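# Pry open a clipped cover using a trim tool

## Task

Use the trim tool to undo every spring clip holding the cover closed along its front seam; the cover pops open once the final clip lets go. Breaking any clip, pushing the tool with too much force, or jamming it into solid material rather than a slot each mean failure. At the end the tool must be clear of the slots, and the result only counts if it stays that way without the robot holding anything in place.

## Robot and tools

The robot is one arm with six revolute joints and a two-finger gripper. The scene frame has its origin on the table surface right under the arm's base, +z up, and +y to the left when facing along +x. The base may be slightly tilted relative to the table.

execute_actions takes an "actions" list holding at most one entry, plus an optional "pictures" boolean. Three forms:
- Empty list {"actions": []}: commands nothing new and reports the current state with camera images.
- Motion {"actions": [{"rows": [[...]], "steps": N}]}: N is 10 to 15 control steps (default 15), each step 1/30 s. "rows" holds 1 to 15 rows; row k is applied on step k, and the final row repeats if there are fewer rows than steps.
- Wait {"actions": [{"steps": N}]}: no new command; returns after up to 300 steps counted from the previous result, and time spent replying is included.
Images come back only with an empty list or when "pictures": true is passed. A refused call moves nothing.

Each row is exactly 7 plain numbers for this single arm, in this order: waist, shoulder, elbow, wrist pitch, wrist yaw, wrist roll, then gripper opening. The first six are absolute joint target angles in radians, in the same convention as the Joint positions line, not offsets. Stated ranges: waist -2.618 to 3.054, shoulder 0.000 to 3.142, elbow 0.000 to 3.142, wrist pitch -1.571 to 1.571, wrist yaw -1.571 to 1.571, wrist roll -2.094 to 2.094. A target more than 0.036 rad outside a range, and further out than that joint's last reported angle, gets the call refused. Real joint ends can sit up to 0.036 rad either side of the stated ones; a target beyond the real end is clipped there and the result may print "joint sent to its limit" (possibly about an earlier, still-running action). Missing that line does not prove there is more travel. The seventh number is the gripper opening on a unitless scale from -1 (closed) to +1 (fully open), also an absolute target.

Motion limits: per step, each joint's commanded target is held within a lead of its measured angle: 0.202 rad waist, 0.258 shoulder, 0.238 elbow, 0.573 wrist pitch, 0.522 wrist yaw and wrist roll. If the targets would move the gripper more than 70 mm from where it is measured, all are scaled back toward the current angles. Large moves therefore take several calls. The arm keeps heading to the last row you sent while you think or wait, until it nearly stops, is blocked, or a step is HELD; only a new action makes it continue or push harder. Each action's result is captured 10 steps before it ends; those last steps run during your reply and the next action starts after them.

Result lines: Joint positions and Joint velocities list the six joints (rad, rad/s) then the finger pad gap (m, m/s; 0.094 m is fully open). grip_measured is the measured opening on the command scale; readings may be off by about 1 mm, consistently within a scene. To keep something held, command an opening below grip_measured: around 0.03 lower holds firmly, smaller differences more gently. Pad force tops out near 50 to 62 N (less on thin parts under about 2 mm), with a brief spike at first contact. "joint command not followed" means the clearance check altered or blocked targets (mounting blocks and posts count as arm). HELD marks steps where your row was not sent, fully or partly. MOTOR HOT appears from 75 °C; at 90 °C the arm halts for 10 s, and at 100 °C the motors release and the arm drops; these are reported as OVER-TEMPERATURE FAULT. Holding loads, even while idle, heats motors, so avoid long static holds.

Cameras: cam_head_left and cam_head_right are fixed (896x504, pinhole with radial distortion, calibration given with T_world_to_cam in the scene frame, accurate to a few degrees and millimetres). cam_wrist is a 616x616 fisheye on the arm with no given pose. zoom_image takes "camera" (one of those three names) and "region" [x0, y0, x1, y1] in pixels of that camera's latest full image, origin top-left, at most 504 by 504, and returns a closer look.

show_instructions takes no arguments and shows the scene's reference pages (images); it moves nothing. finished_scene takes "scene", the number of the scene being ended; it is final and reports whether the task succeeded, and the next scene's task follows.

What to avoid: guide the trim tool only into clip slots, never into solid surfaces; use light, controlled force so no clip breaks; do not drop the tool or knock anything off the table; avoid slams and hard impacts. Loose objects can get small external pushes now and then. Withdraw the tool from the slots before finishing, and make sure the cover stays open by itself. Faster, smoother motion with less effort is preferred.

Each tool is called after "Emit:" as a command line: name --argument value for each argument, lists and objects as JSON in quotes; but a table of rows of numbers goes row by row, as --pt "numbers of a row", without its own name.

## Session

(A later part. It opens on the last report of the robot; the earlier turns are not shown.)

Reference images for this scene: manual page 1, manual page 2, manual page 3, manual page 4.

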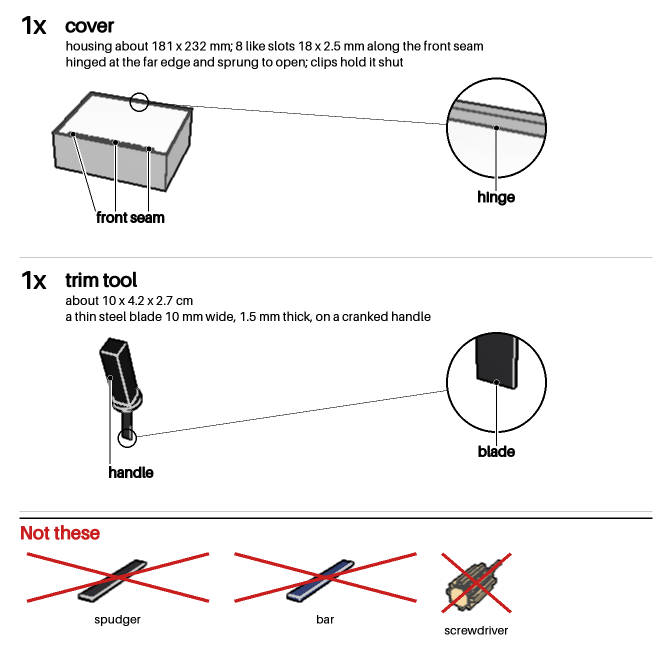

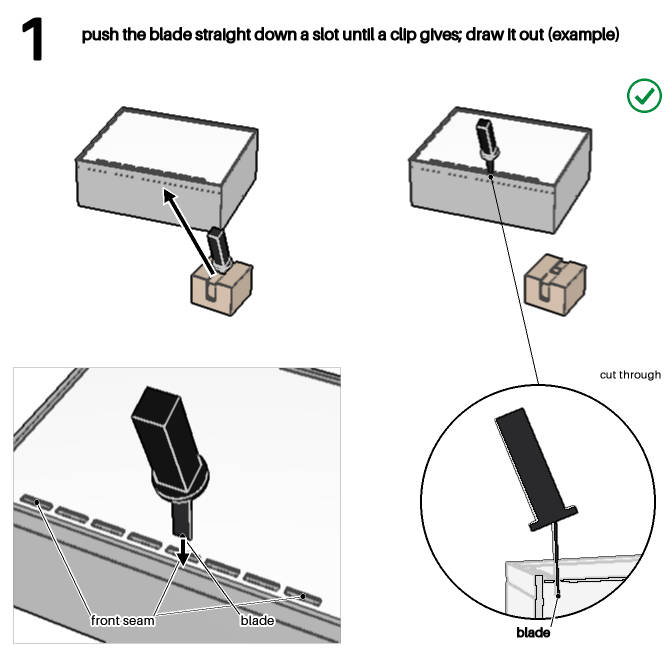

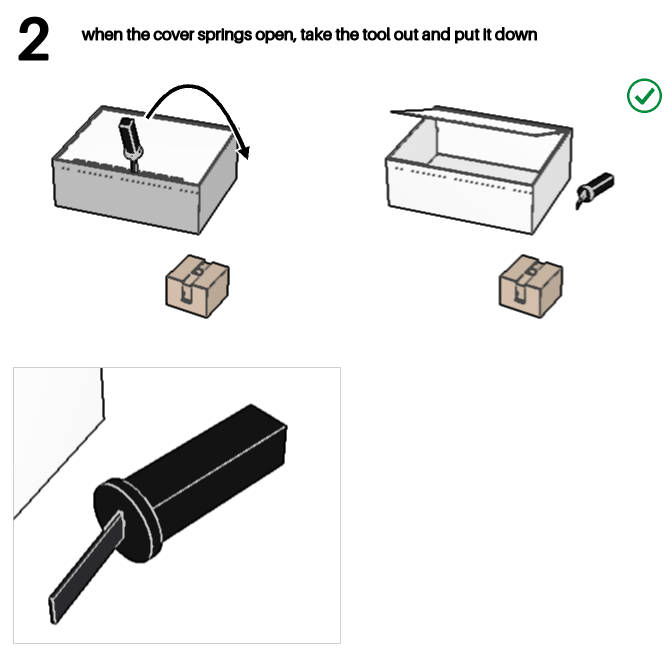

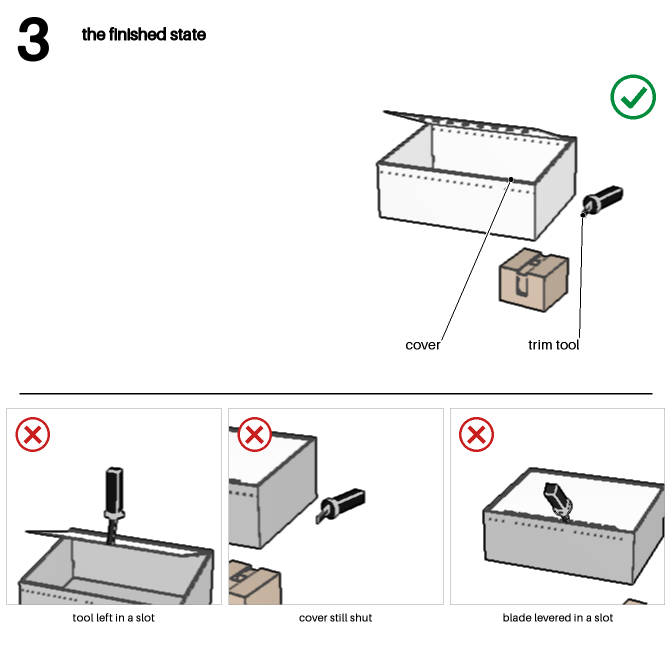

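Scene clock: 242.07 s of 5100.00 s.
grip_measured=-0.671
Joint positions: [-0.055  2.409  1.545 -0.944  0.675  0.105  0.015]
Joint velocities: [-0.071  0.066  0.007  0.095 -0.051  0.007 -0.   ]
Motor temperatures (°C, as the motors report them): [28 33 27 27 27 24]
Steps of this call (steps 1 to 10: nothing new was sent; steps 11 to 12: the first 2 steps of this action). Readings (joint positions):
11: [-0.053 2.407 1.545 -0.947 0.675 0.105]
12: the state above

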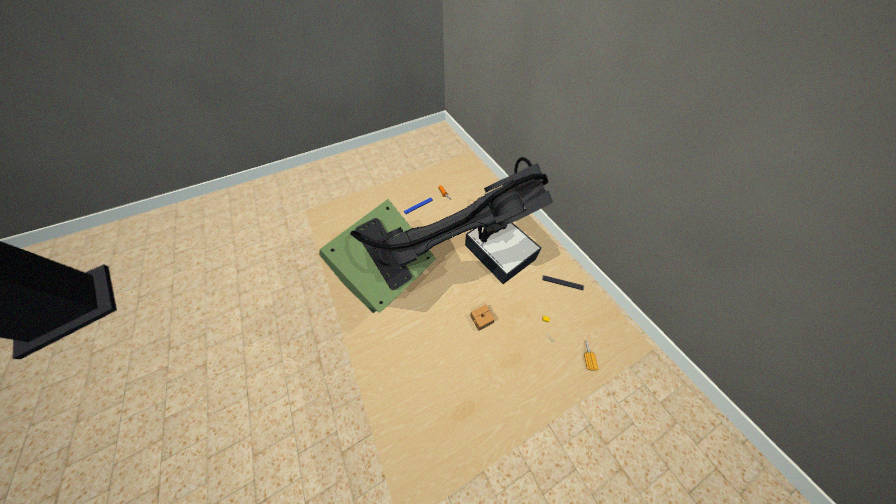

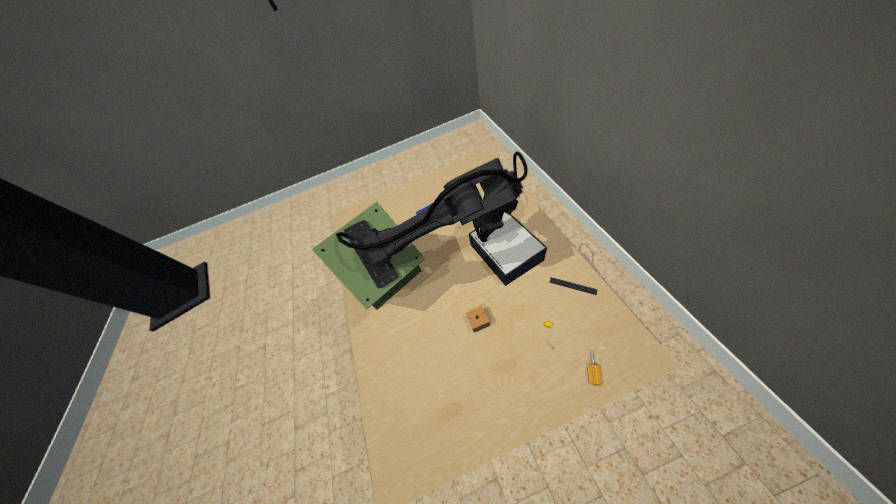

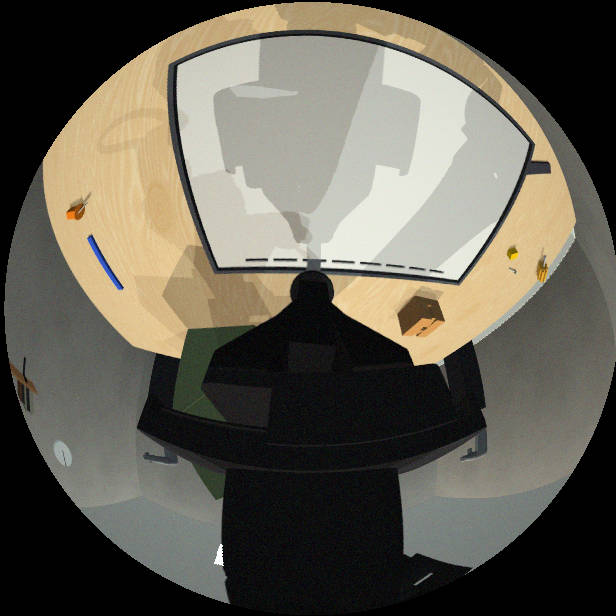

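Emit:
execute_actions --actions '[{"steps":10}]' --pictures true

Emit:
zoom_image --camera "cam_wrist" --region '[285, 235, 335, 275]'

Scene clock: 242.40 s of 5100.00 s.
grip_measured=-0.671
Joint positions: [-0.057  2.412  1.545 -0.94   0.675  0.1    0.015]
Joint velocities: [-0.017  0.002  0.002  0.066 -0.007 -0.007  0.   ]
Motor temperatures (°C, as the motors report them): [28 33 27 27 27 24]
Kept back: nothing.
Steps of this call (steps 1 to 10: the last 10 steps of your previous action). Readings (joint positions):
1: [-0.057 2.411 1.545 -0.941 0.675 0.104]
2: [-0.057 2.412 1.545 -0.940 0.675 0.103]
4: [-0.057 2.412 1.545 -0.940 0.675 0.102]
8: [-0.057 2.412 1.545 -0.940 0.675 0.100]
10: the state above

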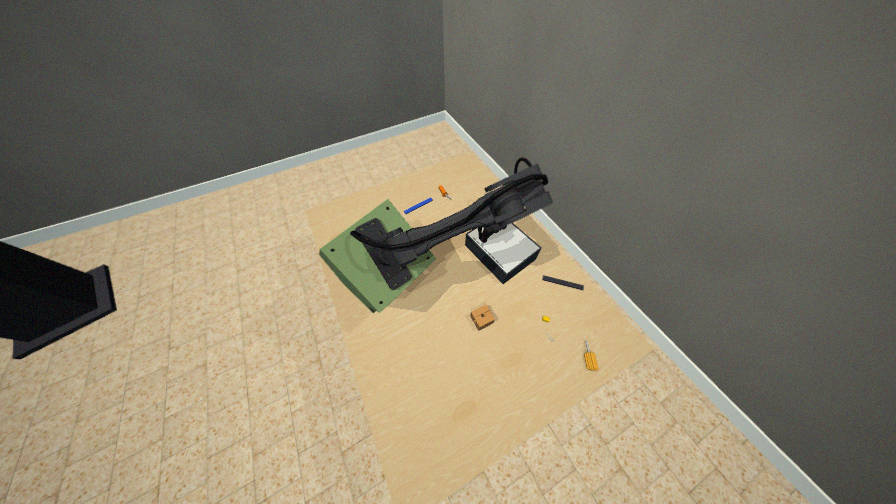

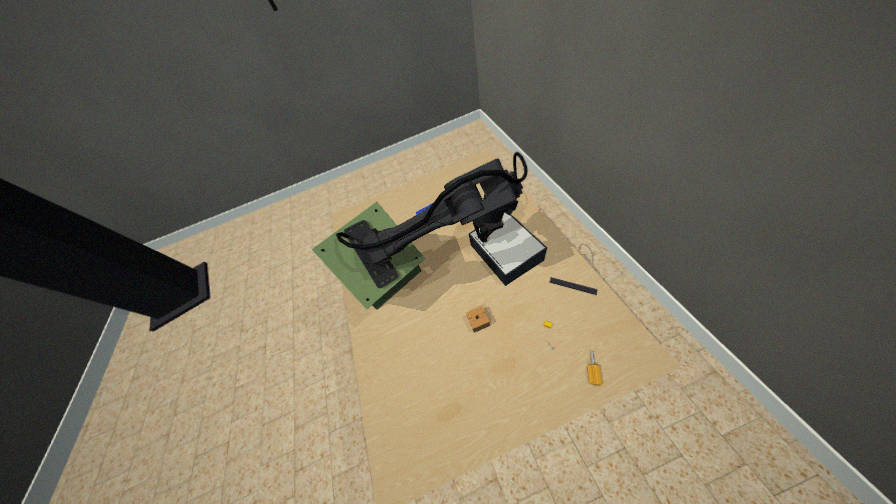

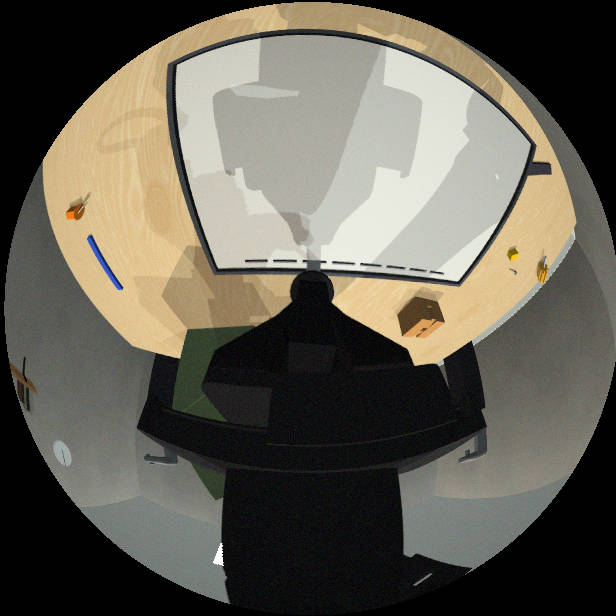

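Region (285, 235, 335, 275) of cam_wrist's 616x616 image, scaled by 10.080, with more detail than that image has; it fills the top 403 rows of this view, and the rest is white.

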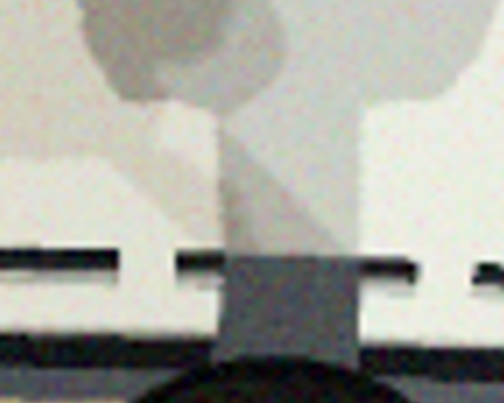

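Emit:
execute_actions --actions '[{"rows":[[-0.072,2.440,1.545,-0.910,0.670,0.092,-0.715],[-0.076,2.446,1.545,-0.910,0.670,0.092,-0.715],[-0.080,2.452,1.545,-0.910,0.670,0.092,-0.715],[-0.084,2.456,1.545,-0.910,0.670,0.092,-0.715],[-0.086,2.458,1.545,-0.910,0.670,0.092,-0.715],[-0.050,2.422,1.545,-0.934,0.670,0.095,-0.715]],"steps":14}]'

Emit:
execute_actions --actions '[{"steps":10}]' --pictures true

Emit:
zoom_image --camera "cam_wrist" --region '[285, 235, 335, 275]'

Scene clock: 242.93 s of 5100.00 s.
grip_measured=-0.671
Joint positions: [-0.059  2.412  1.545 -0.939  0.674  0.097  0.015]
Joint velocities: [-0.002  0.007 -0.002 -0.037  0.007  0.007 -0.001]
Motor temperatures (°C, as the motors report them): [28 33 27 27 27 24]
Steps of this call (steps 1 to 12: the robot went on to your last target; steps 13 to 16: the first 4 steps of this action). Readings (joint positions):
13: [-0.058 2.412 1.545 -0.939 0.675 0.099]
14: [-0.058 2.412 1.545 -0.939 0.675 0.098]
16: the state above

Scene clock: 243.27 s of 5100.00 s.
grip_measured=-0.671
Joint positions: [-0.058  2.413  1.545 -0.939  0.676  0.096  0.015]
Joint velocities: [ 0.002 -0.007  0.002 -0.051 -0.095 -0.066  0.   ]
Motor temperatures (°C, as the motors report them): [28 33 27 27 27 24]
Kept back: nothing.
Steps of this call (steps 1 to 10: the last 10 steps of your previous action). Readings (joint positions):
1: [-0.060 2.413 1.545 -0.939 0.674 0.096]
2: [-0.059 2.413 1.545 -0.939 0.674 0.096]
4: [-0.058 2.413 1.545 -0.939 0.676 0.096]
8: [-0.058 2.413 1.545 -0.939 0.676 0.096]
10: the state above

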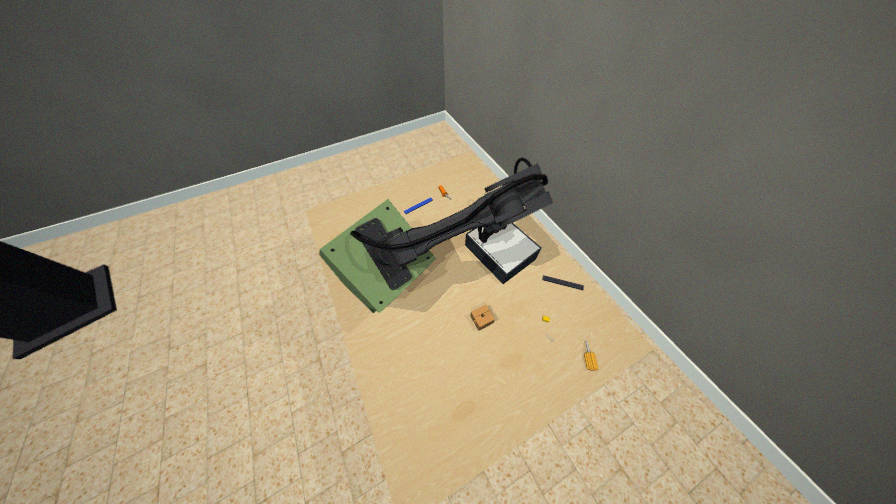

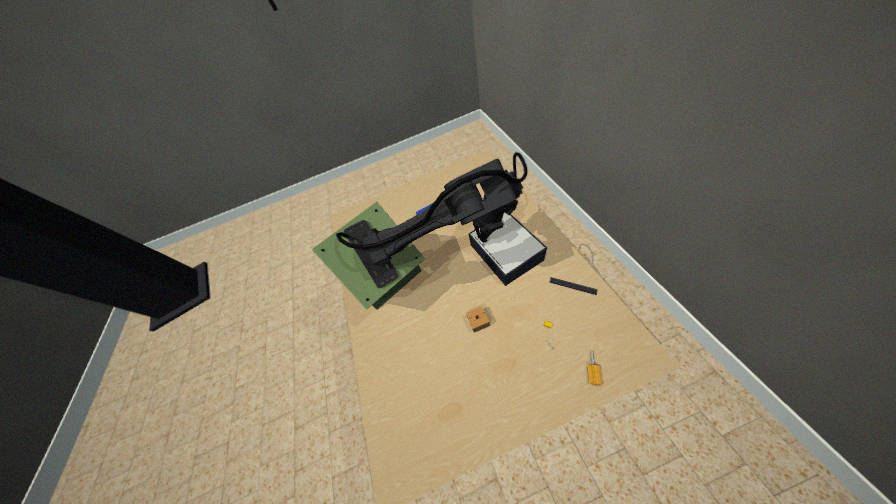

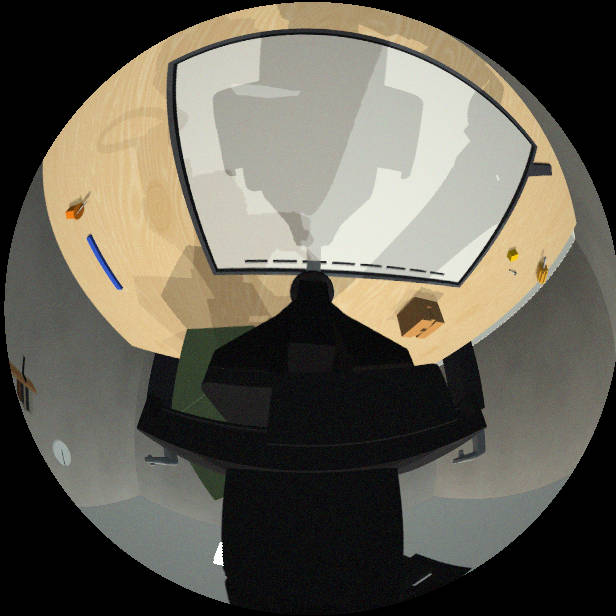

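Region (285, 235, 335, 275) of cam_wrist's 616x616 image, scaled by 10.080, with more detail than that image has; it fills the top 403 rows of this view, and the rest is white.

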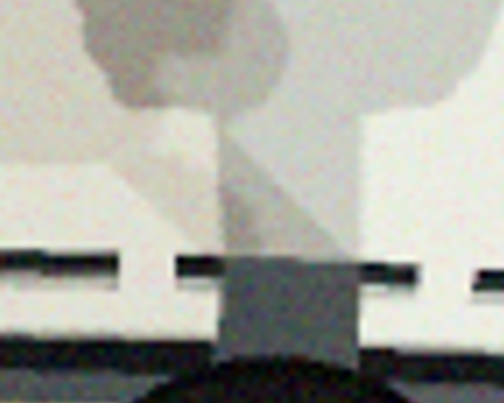

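Emit:
execute_actions --actions '[{"rows":[[-0.049,2.409,1.545,-0.949,0.670,0.088,-0.715],[-0.039,2.403,1.545,-0.957,0.670,0.091,-0.715],[-0.034,2.398,1.545,-0.963,0.670,0.094,-0.715],[-0.031,2.393,1.545,-0.969,0.670,0.097,-0.715],[-0.028,2.389,1.545,-0.974,0.670,0.100,-0.715],[-0.025,2.385,1.545,-0.979,0.670,0.103,-0.715],[-0.022,2.381,1.545,-0.984,0.670,0.106,-0.715],[-0.019,2.377,1.545,-0.989,0.670,0.109,-0.715],[-0.016,2.373,1.545,-0.994,0.670,0.111,-0.715],[-0.014,2.370,1.545,-0.999,0.670,0.112,-0.715]],"steps":15}]'

Emit:
execute_actions --actions '[{"steps":18}]' --pictures true

Emit:
zoom_image --camera "cam_wrist" --region '[285, 235, 335, 275]'

Scene clock: 244.07 s of 5100.00 s.
grip_measured=-0.671
Joint positions: [-0.055  2.413  1.545 -0.94   0.679  0.095  0.015]
Joint velocities: [-0.007  0.012 -0.007  0.007  0.007 -0.022 -0.   ]
Motor temperatures (°C, as the motors report them): [28 33 27 27 27 24]
Steps of this call (steps 1 to 15: the robot went on to your last target; steps 16 to 19: nothing new was sent; steps 20 to 24: the first 5 steps of this action). Readings (joint positions):
20: [-0.058 2.413 1.545 -0.939 0.676 0.096]
21: [-0.057 2.413 1.545 -0.939 0.676 0.095]
23: [-0.055 2.413 1.545 -0.939 0.679 0.095]
24: the state above

Scene clock: 244.67 s of 5100.00 s.
grip_measured=-0.671
Joint positions: [-0.032  2.385  1.545 -0.982  0.679  0.103  0.015]
Joint velocities: [-0.017 -0.007  0.002  0.037  0.007  0.022  0.001]
Motor temperatures (°C, as the motors report them): [28 33 27 27 27 24]
Kept back: nothing.
Steps of this call (steps 1 to 10: the last 10 steps of your previous action; steps 11 to 18: the robot went on to your last target). Readings (joint positions):
1: [-0.055 2.413 1.545 -0.940 0.680 0.095]
2: [-0.055 2.412 1.545 -0.940 0.680 0.095]
4: [-0.053 2.409 1.545 -0.944 0.679 0.096]
8: [-0.039 2.391 1.545 -0.967 0.679 0.100]
18: the state above

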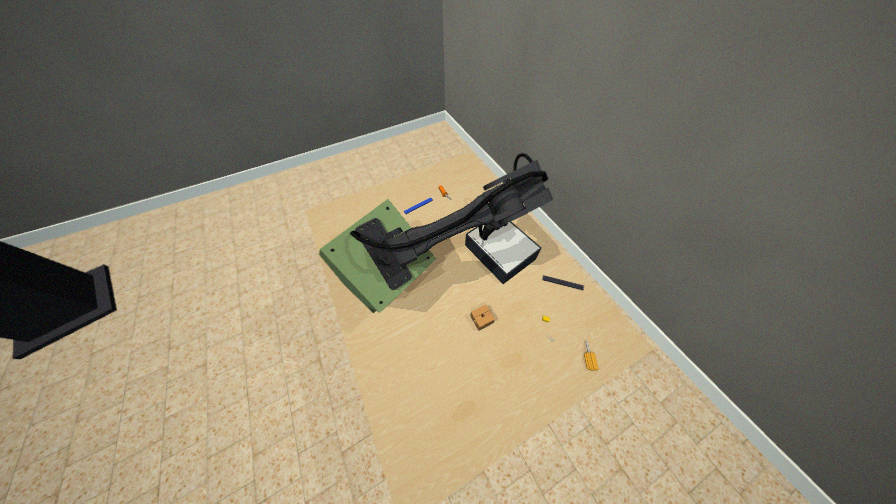

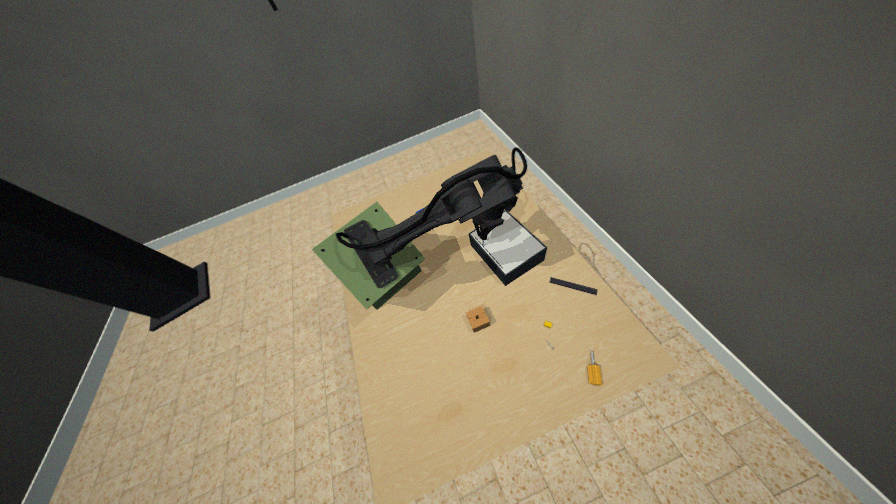

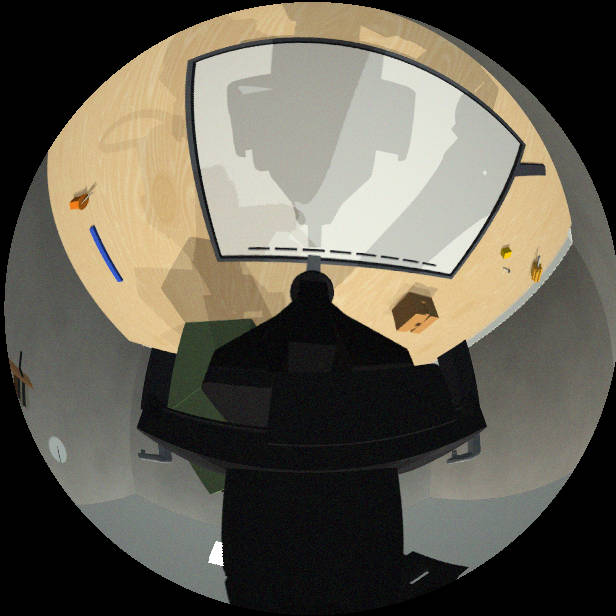

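Region (285, 235, 335, 275) of cam_wrist's 616x616 image, scaled by 10.080, with more detail than that image has; it fills the top 403 rows of this view, and the rest is white.

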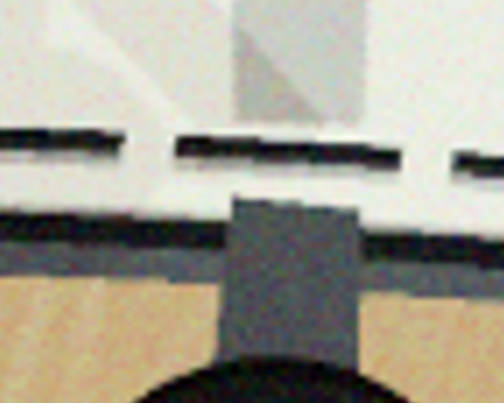

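Emit:
execute_actions --actions '[{"rows":[[0.001,2.398,1.545,-0.982,0.668,0.115,-0.715],[0.005,2.404,1.545,-0.982,0.668,0.125,-0.715],[0.009,2.410,1.516,-0.975,0.668,0.135,-0.715],[0.013,2.414,1.514,-0.947,0.668,0.145,-0.715],[0.017,2.418,1.512,-0.947,0.668,0.155,-0.715],[0.021,2.421,1.511,-0.946,0.668,0.165,-0.715],[0.024,2.423,1.510,-0.946,0.668,0.173,-0.715],[0.027,2.425,1.509,-0.946,0.668,0.179,-0.715],[0.029,2.426,1.508,-0.946,0.668,0.183,-0.715]],"steps":15}]'

Emit:
execute_actions --actions '[{"steps":20}]' --pictures true

Emit:
zoom_image --camera "cam_wrist" --region '[285, 235, 335, 275]'

Scene clock: 245.73 s of 5100.00 s.
grip_measured=-0.671
Joint positions: [-0.018  2.39   1.545 -0.978  0.679  0.12   0.015]
Joint velocities: [ 0.154  0.095  0.012  0.183 -0.066  0.212 -0.   ]
Motor temperatures (°C, as the motors report them): [28 33 27 27 27 24]
Steps of this call (steps 1 to 15: the robot went on to your last target; steps 16 to 27: nothing new was sent; steps 28 to 32: the first 5 steps of this action). Readings (joint positions):
28: [-0.031 2.385 1.545 -0.984 0.679 0.103]
29: [-0.030 2.385 1.545 -0.984 0.679 0.106]
31: [-0.023 2.387 1.545 -0.981 0.679 0.114]
32: the state above

Scene clock: 246.40 s of 5100.00 s.
grip_measured=-0.671
Joint positions: [ 0.012  2.415  1.528 -0.965  0.677  0.173  0.015]
Joint velocities: [ 0.002 -0.007  0.007  0.066  0.037  0.007 -0.001]
Motor temperatures (°C, as the motors report them): [28 33 27 27 27 24]
Kept back: nothing.
Steps of this call (steps 1 to 10: the last 10 steps of your previous action; steps 11 to 20: the robot went on to your last target). Readings (joint positions):
1: [-0.013 2.394 1.545 -0.975 0.679 0.127]
2: [-0.007 2.398 1.545 -0.973 0.679 0.134]
4: [0.003 2.406 1.539 -0.967 0.679 0.148]
8: [0.012 2.414 1.529 -0.966 0.677 0.163]
20: the state above

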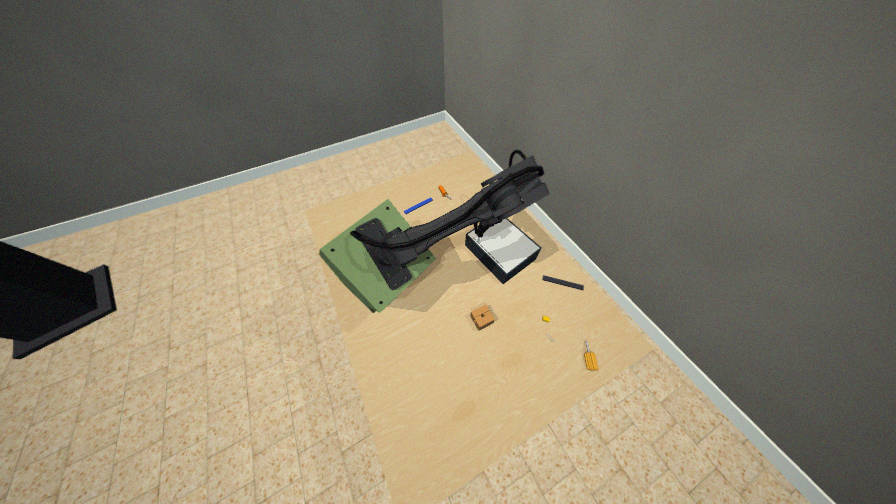

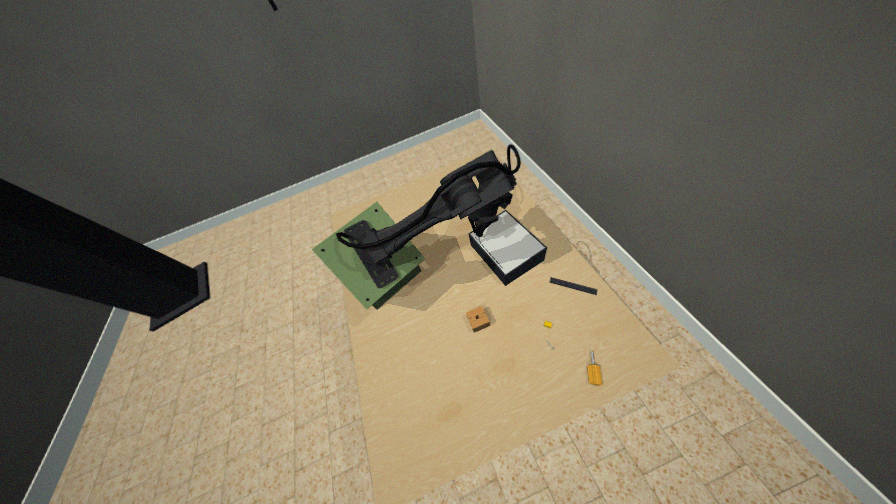

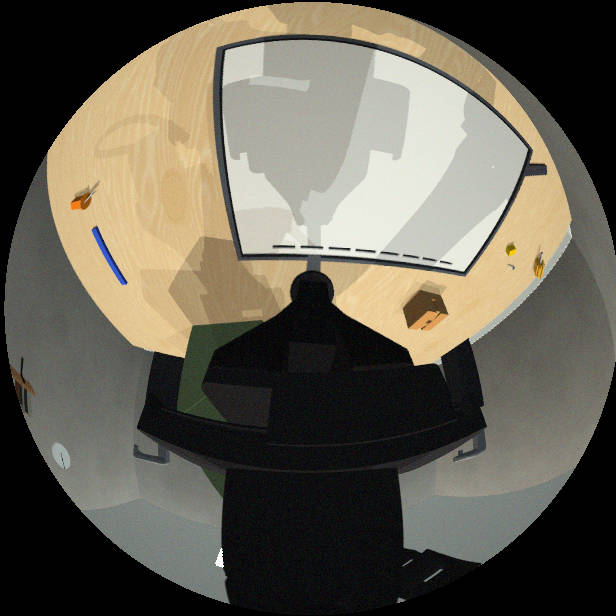

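Region (285, 235, 335, 275) of cam_wrist's 616x616 image, scaled by 10.080, with more detail than that image has; it fills the top 403 rows of this view, and the rest is white.

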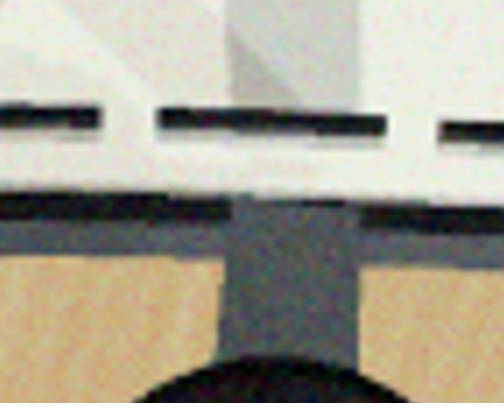

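Emit:
execute_actions --actions '[{"rows":[[0.024,2.424,1.585,-0.960,0.668,0.178,-0.715],[0.024,2.424,1.560,-0.960,0.668,0.178,-0.715]],"steps":12}]'

Emit:
execute_actions --actions '[{"steps":14}]' --pictures true

Emit:
zoom_image --camera "cam_wrist" --region '[285, 235, 335, 275]'

Scene clock: 247.43 s of 5100.00 s.
grip_measured=-0.671
Joint positions: [ 0.012  2.416  1.535 -0.965  0.676  0.174  0.015]
Joint velocities: [ 0.007 -0.012  0.056 -0.037  0.081  0.037 -0.001]
Motor temperatures (°C, as the motors report them): [28 33 27 27 27 24]
Steps of this call (steps 1 to 15: the robot went on to your last target; steps 16 to 29: nothing new was sent; steps 30 to 31: the first 2 steps of this action). Readings (joint positions):
30: [0.012 2.415 1.532 -0.966 0.676 0.174]
31: the state above

Scene clock: 247.90 s of 5100.00 s.
grip_measured=-0.671
Joint positions: [ 0.012  2.416  1.537 -0.965  0.676  0.174  0.015]
Joint velocities: [ 0.012  0.007 -0.012  0.022  0.037 -0.051  0.   ]
Motor temperatures (°C, as the motors report them): [28 33 27 27 27 24]
Kept back: nothing.
Steps of this call (steps 1 to 10: the last 10 steps of your previous action; steps 11 to 14: the robot went on to your last target). Readings (joint positions):
1: [0.012 2.416 1.537 -0.965 0.676 0.174]
2: [0.012 2.416 1.537 -0.965 0.676 0.174]
4: [0.012 2.416 1.537 -0.965 0.676 0.174]
8: [0.012 2.416 1.537 -0.965 0.676 0.174]
14: the state above

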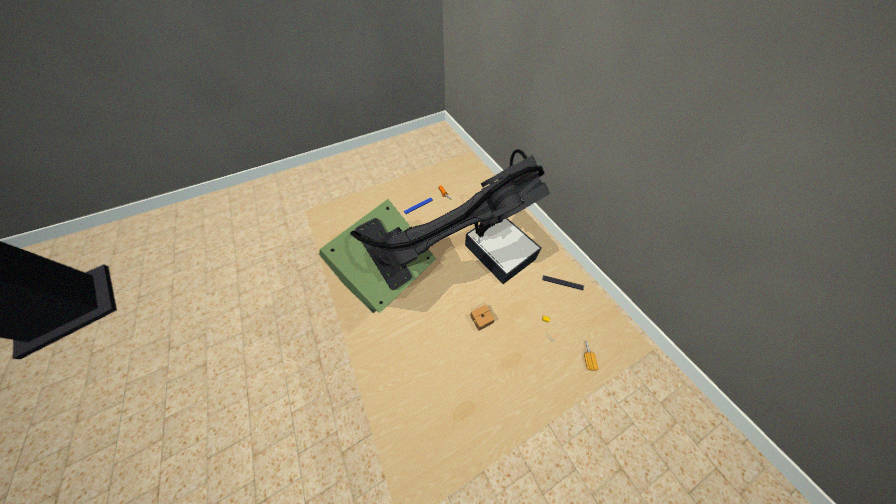

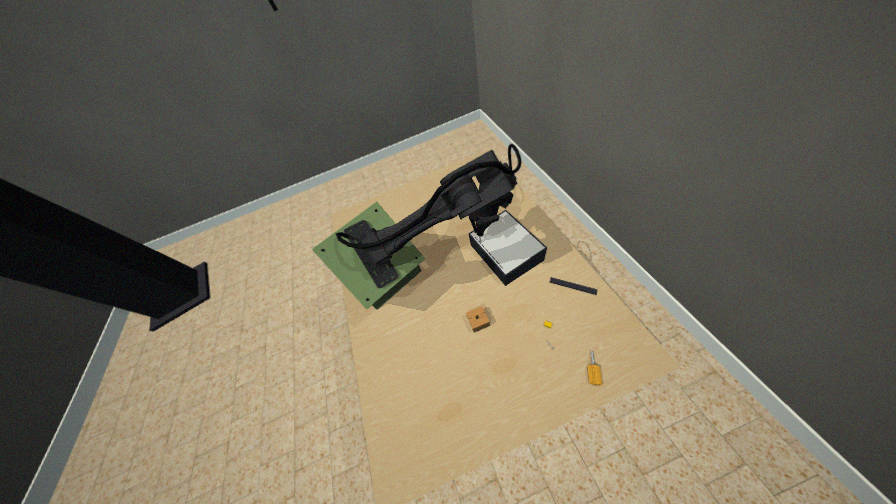

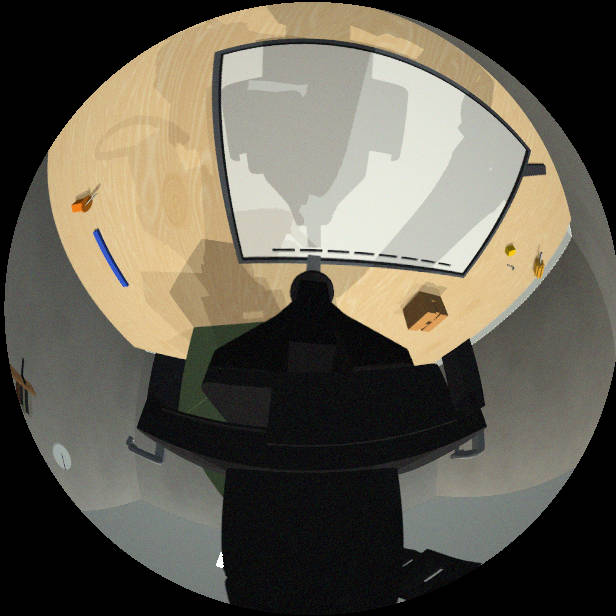

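Region (285, 235, 335, 275) of cam_wrist's 616x616 image, scaled by 10.080, with more detail than that image has; it fills the top 403 rows of this view, and the rest is white.

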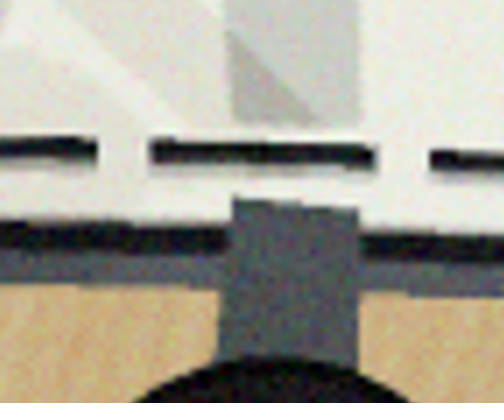

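Emit:
execute_actions --actions '[{"rows":[[-0.004,2.446,1.550,-0.932,0.668,0.166,-0.715],[-0.006,2.448,1.550,-0.930,0.668,0.166,-0.715],[-0.008,2.450,1.550,-0.928,0.668,0.166,-0.715],[-0.010,2.452,1.550,-0.926,0.668,0.166,-0.715],[0.014,2.436,1.550,-0.945,0.668,0.168,-0.715]],"steps":13}]'

Emit:
execute_actions --actions '[{"steps":14}]' --pictures true

Emit:
zoom_image --camera "cam_wrist" --region '[285, 235, 335, 275]'

Scene clock: 248.87 s of 5100.00 s.
grip_measured=-0.671
Joint positions: [ 0.005  2.423  1.537 -0.957  0.676  0.174  0.015]
Joint velocities: [-0.134  0.105  0.002  0.066 -0.037 -0.051 -0.   ]
Motor temperatures (°C, as the motors report them): [28 33 27 27 27 24]
Steps of this call (steps 1 to 15: the robot went on to your last target; steps 16 to 26: nothing new was sent; steps 27 to 29: the first 3 steps of this action). Readings (joint positions):
27: [0.011 2.417 1.537 -0.963 0.676 0.174]
28: [0.009 2.419 1.537 -0.960 0.676 0.174]
29: the state above

Scene clock: 249.33 s of 5100.00 s.
grip_measured=-0.671
Joint positions: [ 0.     2.429  1.537 -0.953  0.675  0.174  0.015]
Joint velocities: [-0.012 -0.002 -0.002 -0.007 -0.037 -0.066 -0.001]
Motor temperatures (°C, as the motors report them): [28 33 27 27 27 24]
Kept back: nothing.
Steps of this call (steps 1 to 10: the last 10 steps of your previous action; steps 11 to 14: the robot went on to your last target). Readings (joint positions):
1: [0.001 2.427 1.537 -0.954 0.676 0.174]
2: [-0.002 2.429 1.537 -0.954 0.676 0.174]
4: [0.000 2.429 1.537 -0.953 0.676 0.174]
8: [0.000 2.429 1.537 -0.953 0.675 0.174]
14: the state above

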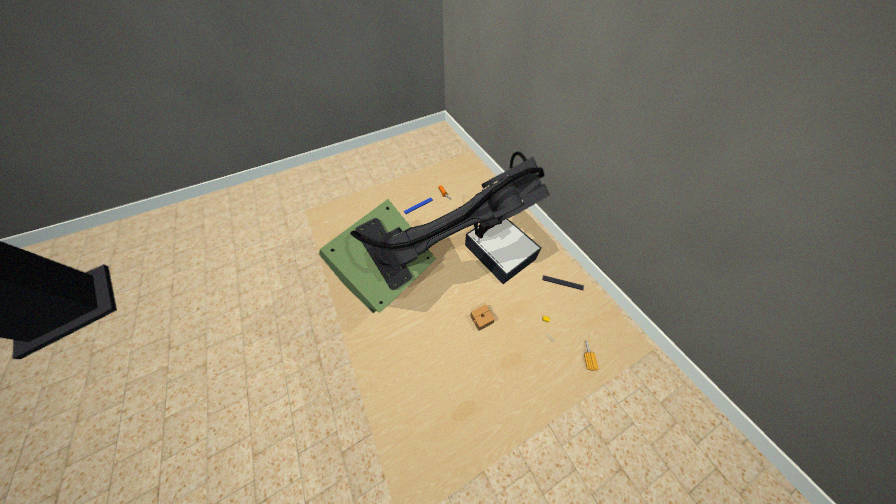

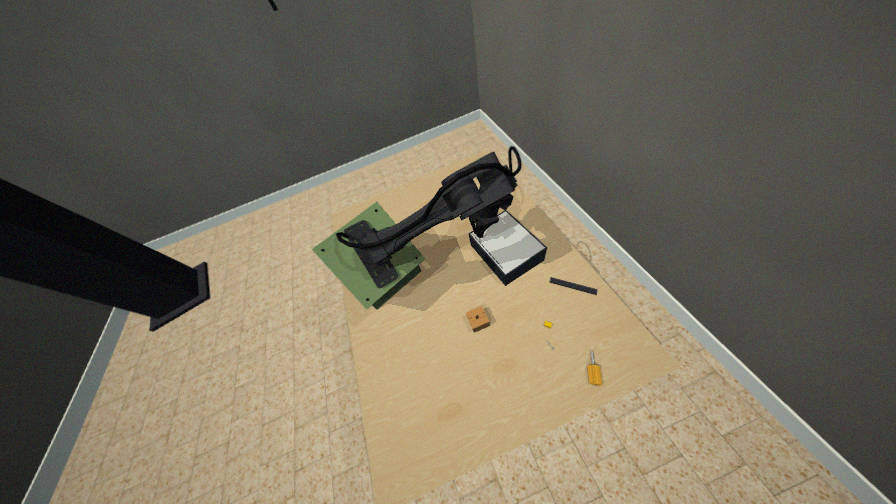

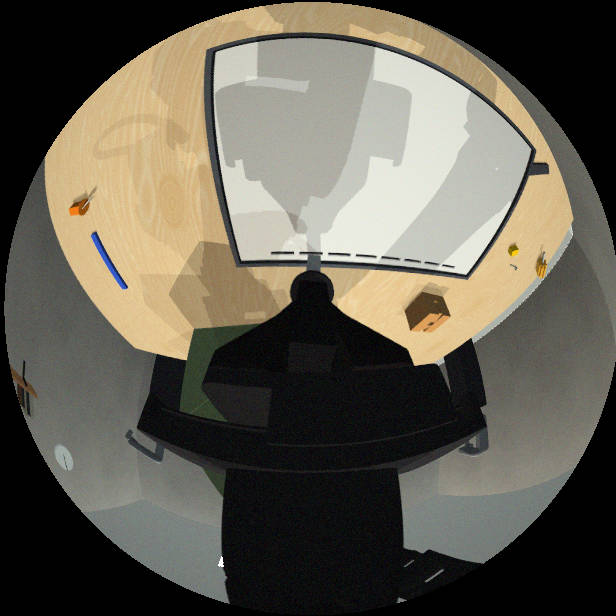

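Region (285, 235, 335, 275) of cam_wrist's 616x616 image, scaled by 10.080, with more detail than that image has; it fills the top 403 rows of this view, and the rest is white.

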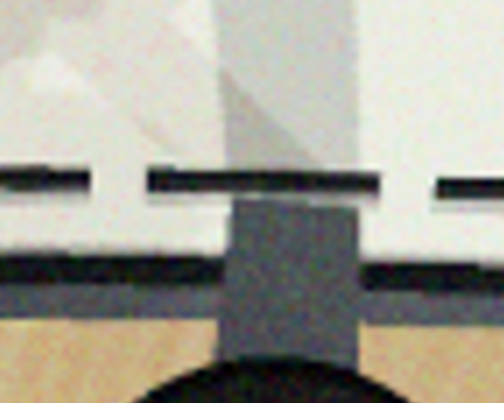

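Emit:
execute_actions --actions '[{"rows":[[0.010,2.437,1.550,-0.917,0.668,0.168,-0.715],[0.010,2.437,1.550,-0.917,0.668,0.168,-0.715],[0.010,2.437,1.550,-0.945,0.668,0.168,-0.715]],"steps":12}]'

Emit:
execute_actions --actions '[{"steps":12}]' --pictures true

Emit:
zoom_image --camera "cam_wrist" --region '[285, 235, 335, 275]'

Scene clock: 250.03 s of 5100.00 s.
grip_measured=-0.671
Joint positions: [ 0.     2.429  1.537 -0.948  0.675  0.174  0.015]
Joint velocities: [ 0.002 -0.002  0.007  0.037 -0.037 -0.022  0.001]
Motor temperatures (°C, as the motors report them): [28 33 27 27 27 24]
Steps of this call (steps 1 to 15: the robot went on to your last target; steps 16 to 19: nothing new was sent; steps 20 to 21: the first 2 steps of this action). Readings (joint positions):
20: [0.000 2.429 1.537 -0.951 0.675 0.174]
21: the state above

Scene clock: 250.43 s of 5100.00 s.
grip_measured=-0.671
Joint positions: [ 0.     2.429  1.537 -0.948  0.675  0.174  0.015]
Joint velocities: [-0.002  0.002 -0.022 -0.066 -0.007  0.022  0.   ]
Motor temperatures (°C, as the motors report them): [28 33 27 27 27 24]
Kept back: nothing.
Steps of this call (steps 1 to 10: the last 10 steps of your previous action; steps 11 to 12: the robot went on to your last target). Readings (joint positions):
1: [0.000 2.429 1.537 -0.948 0.675 0.174]
2: [0.000 2.429 1.537 -0.948 0.675 0.174]
4: [0.000 2.429 1.537 -0.948 0.675 0.174]
8: [0.000 2.429 1.537 -0.948 0.675 0.174]
12: the state above

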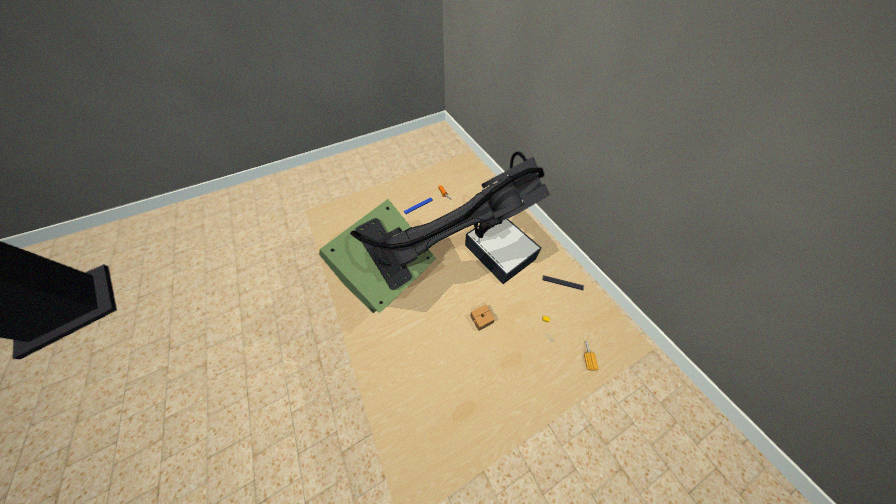

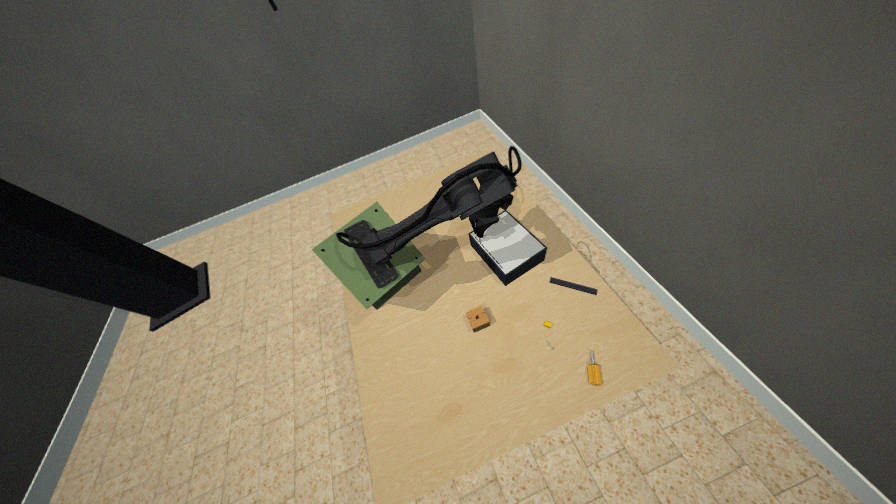

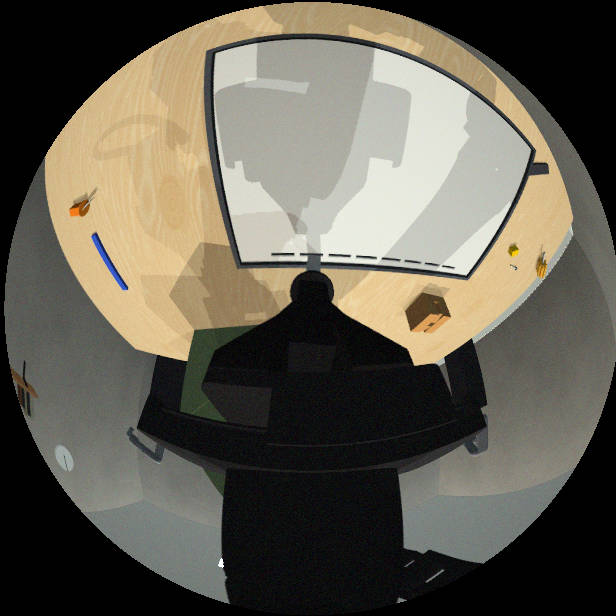

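Region (285, 235, 335, 275) of cam_wrist's 616x616 image, scaled by 10.080, with more detail than that image has; it fills the top 403 rows of this view, and the rest is white.

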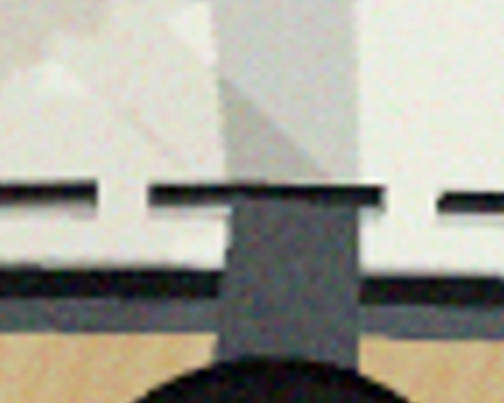

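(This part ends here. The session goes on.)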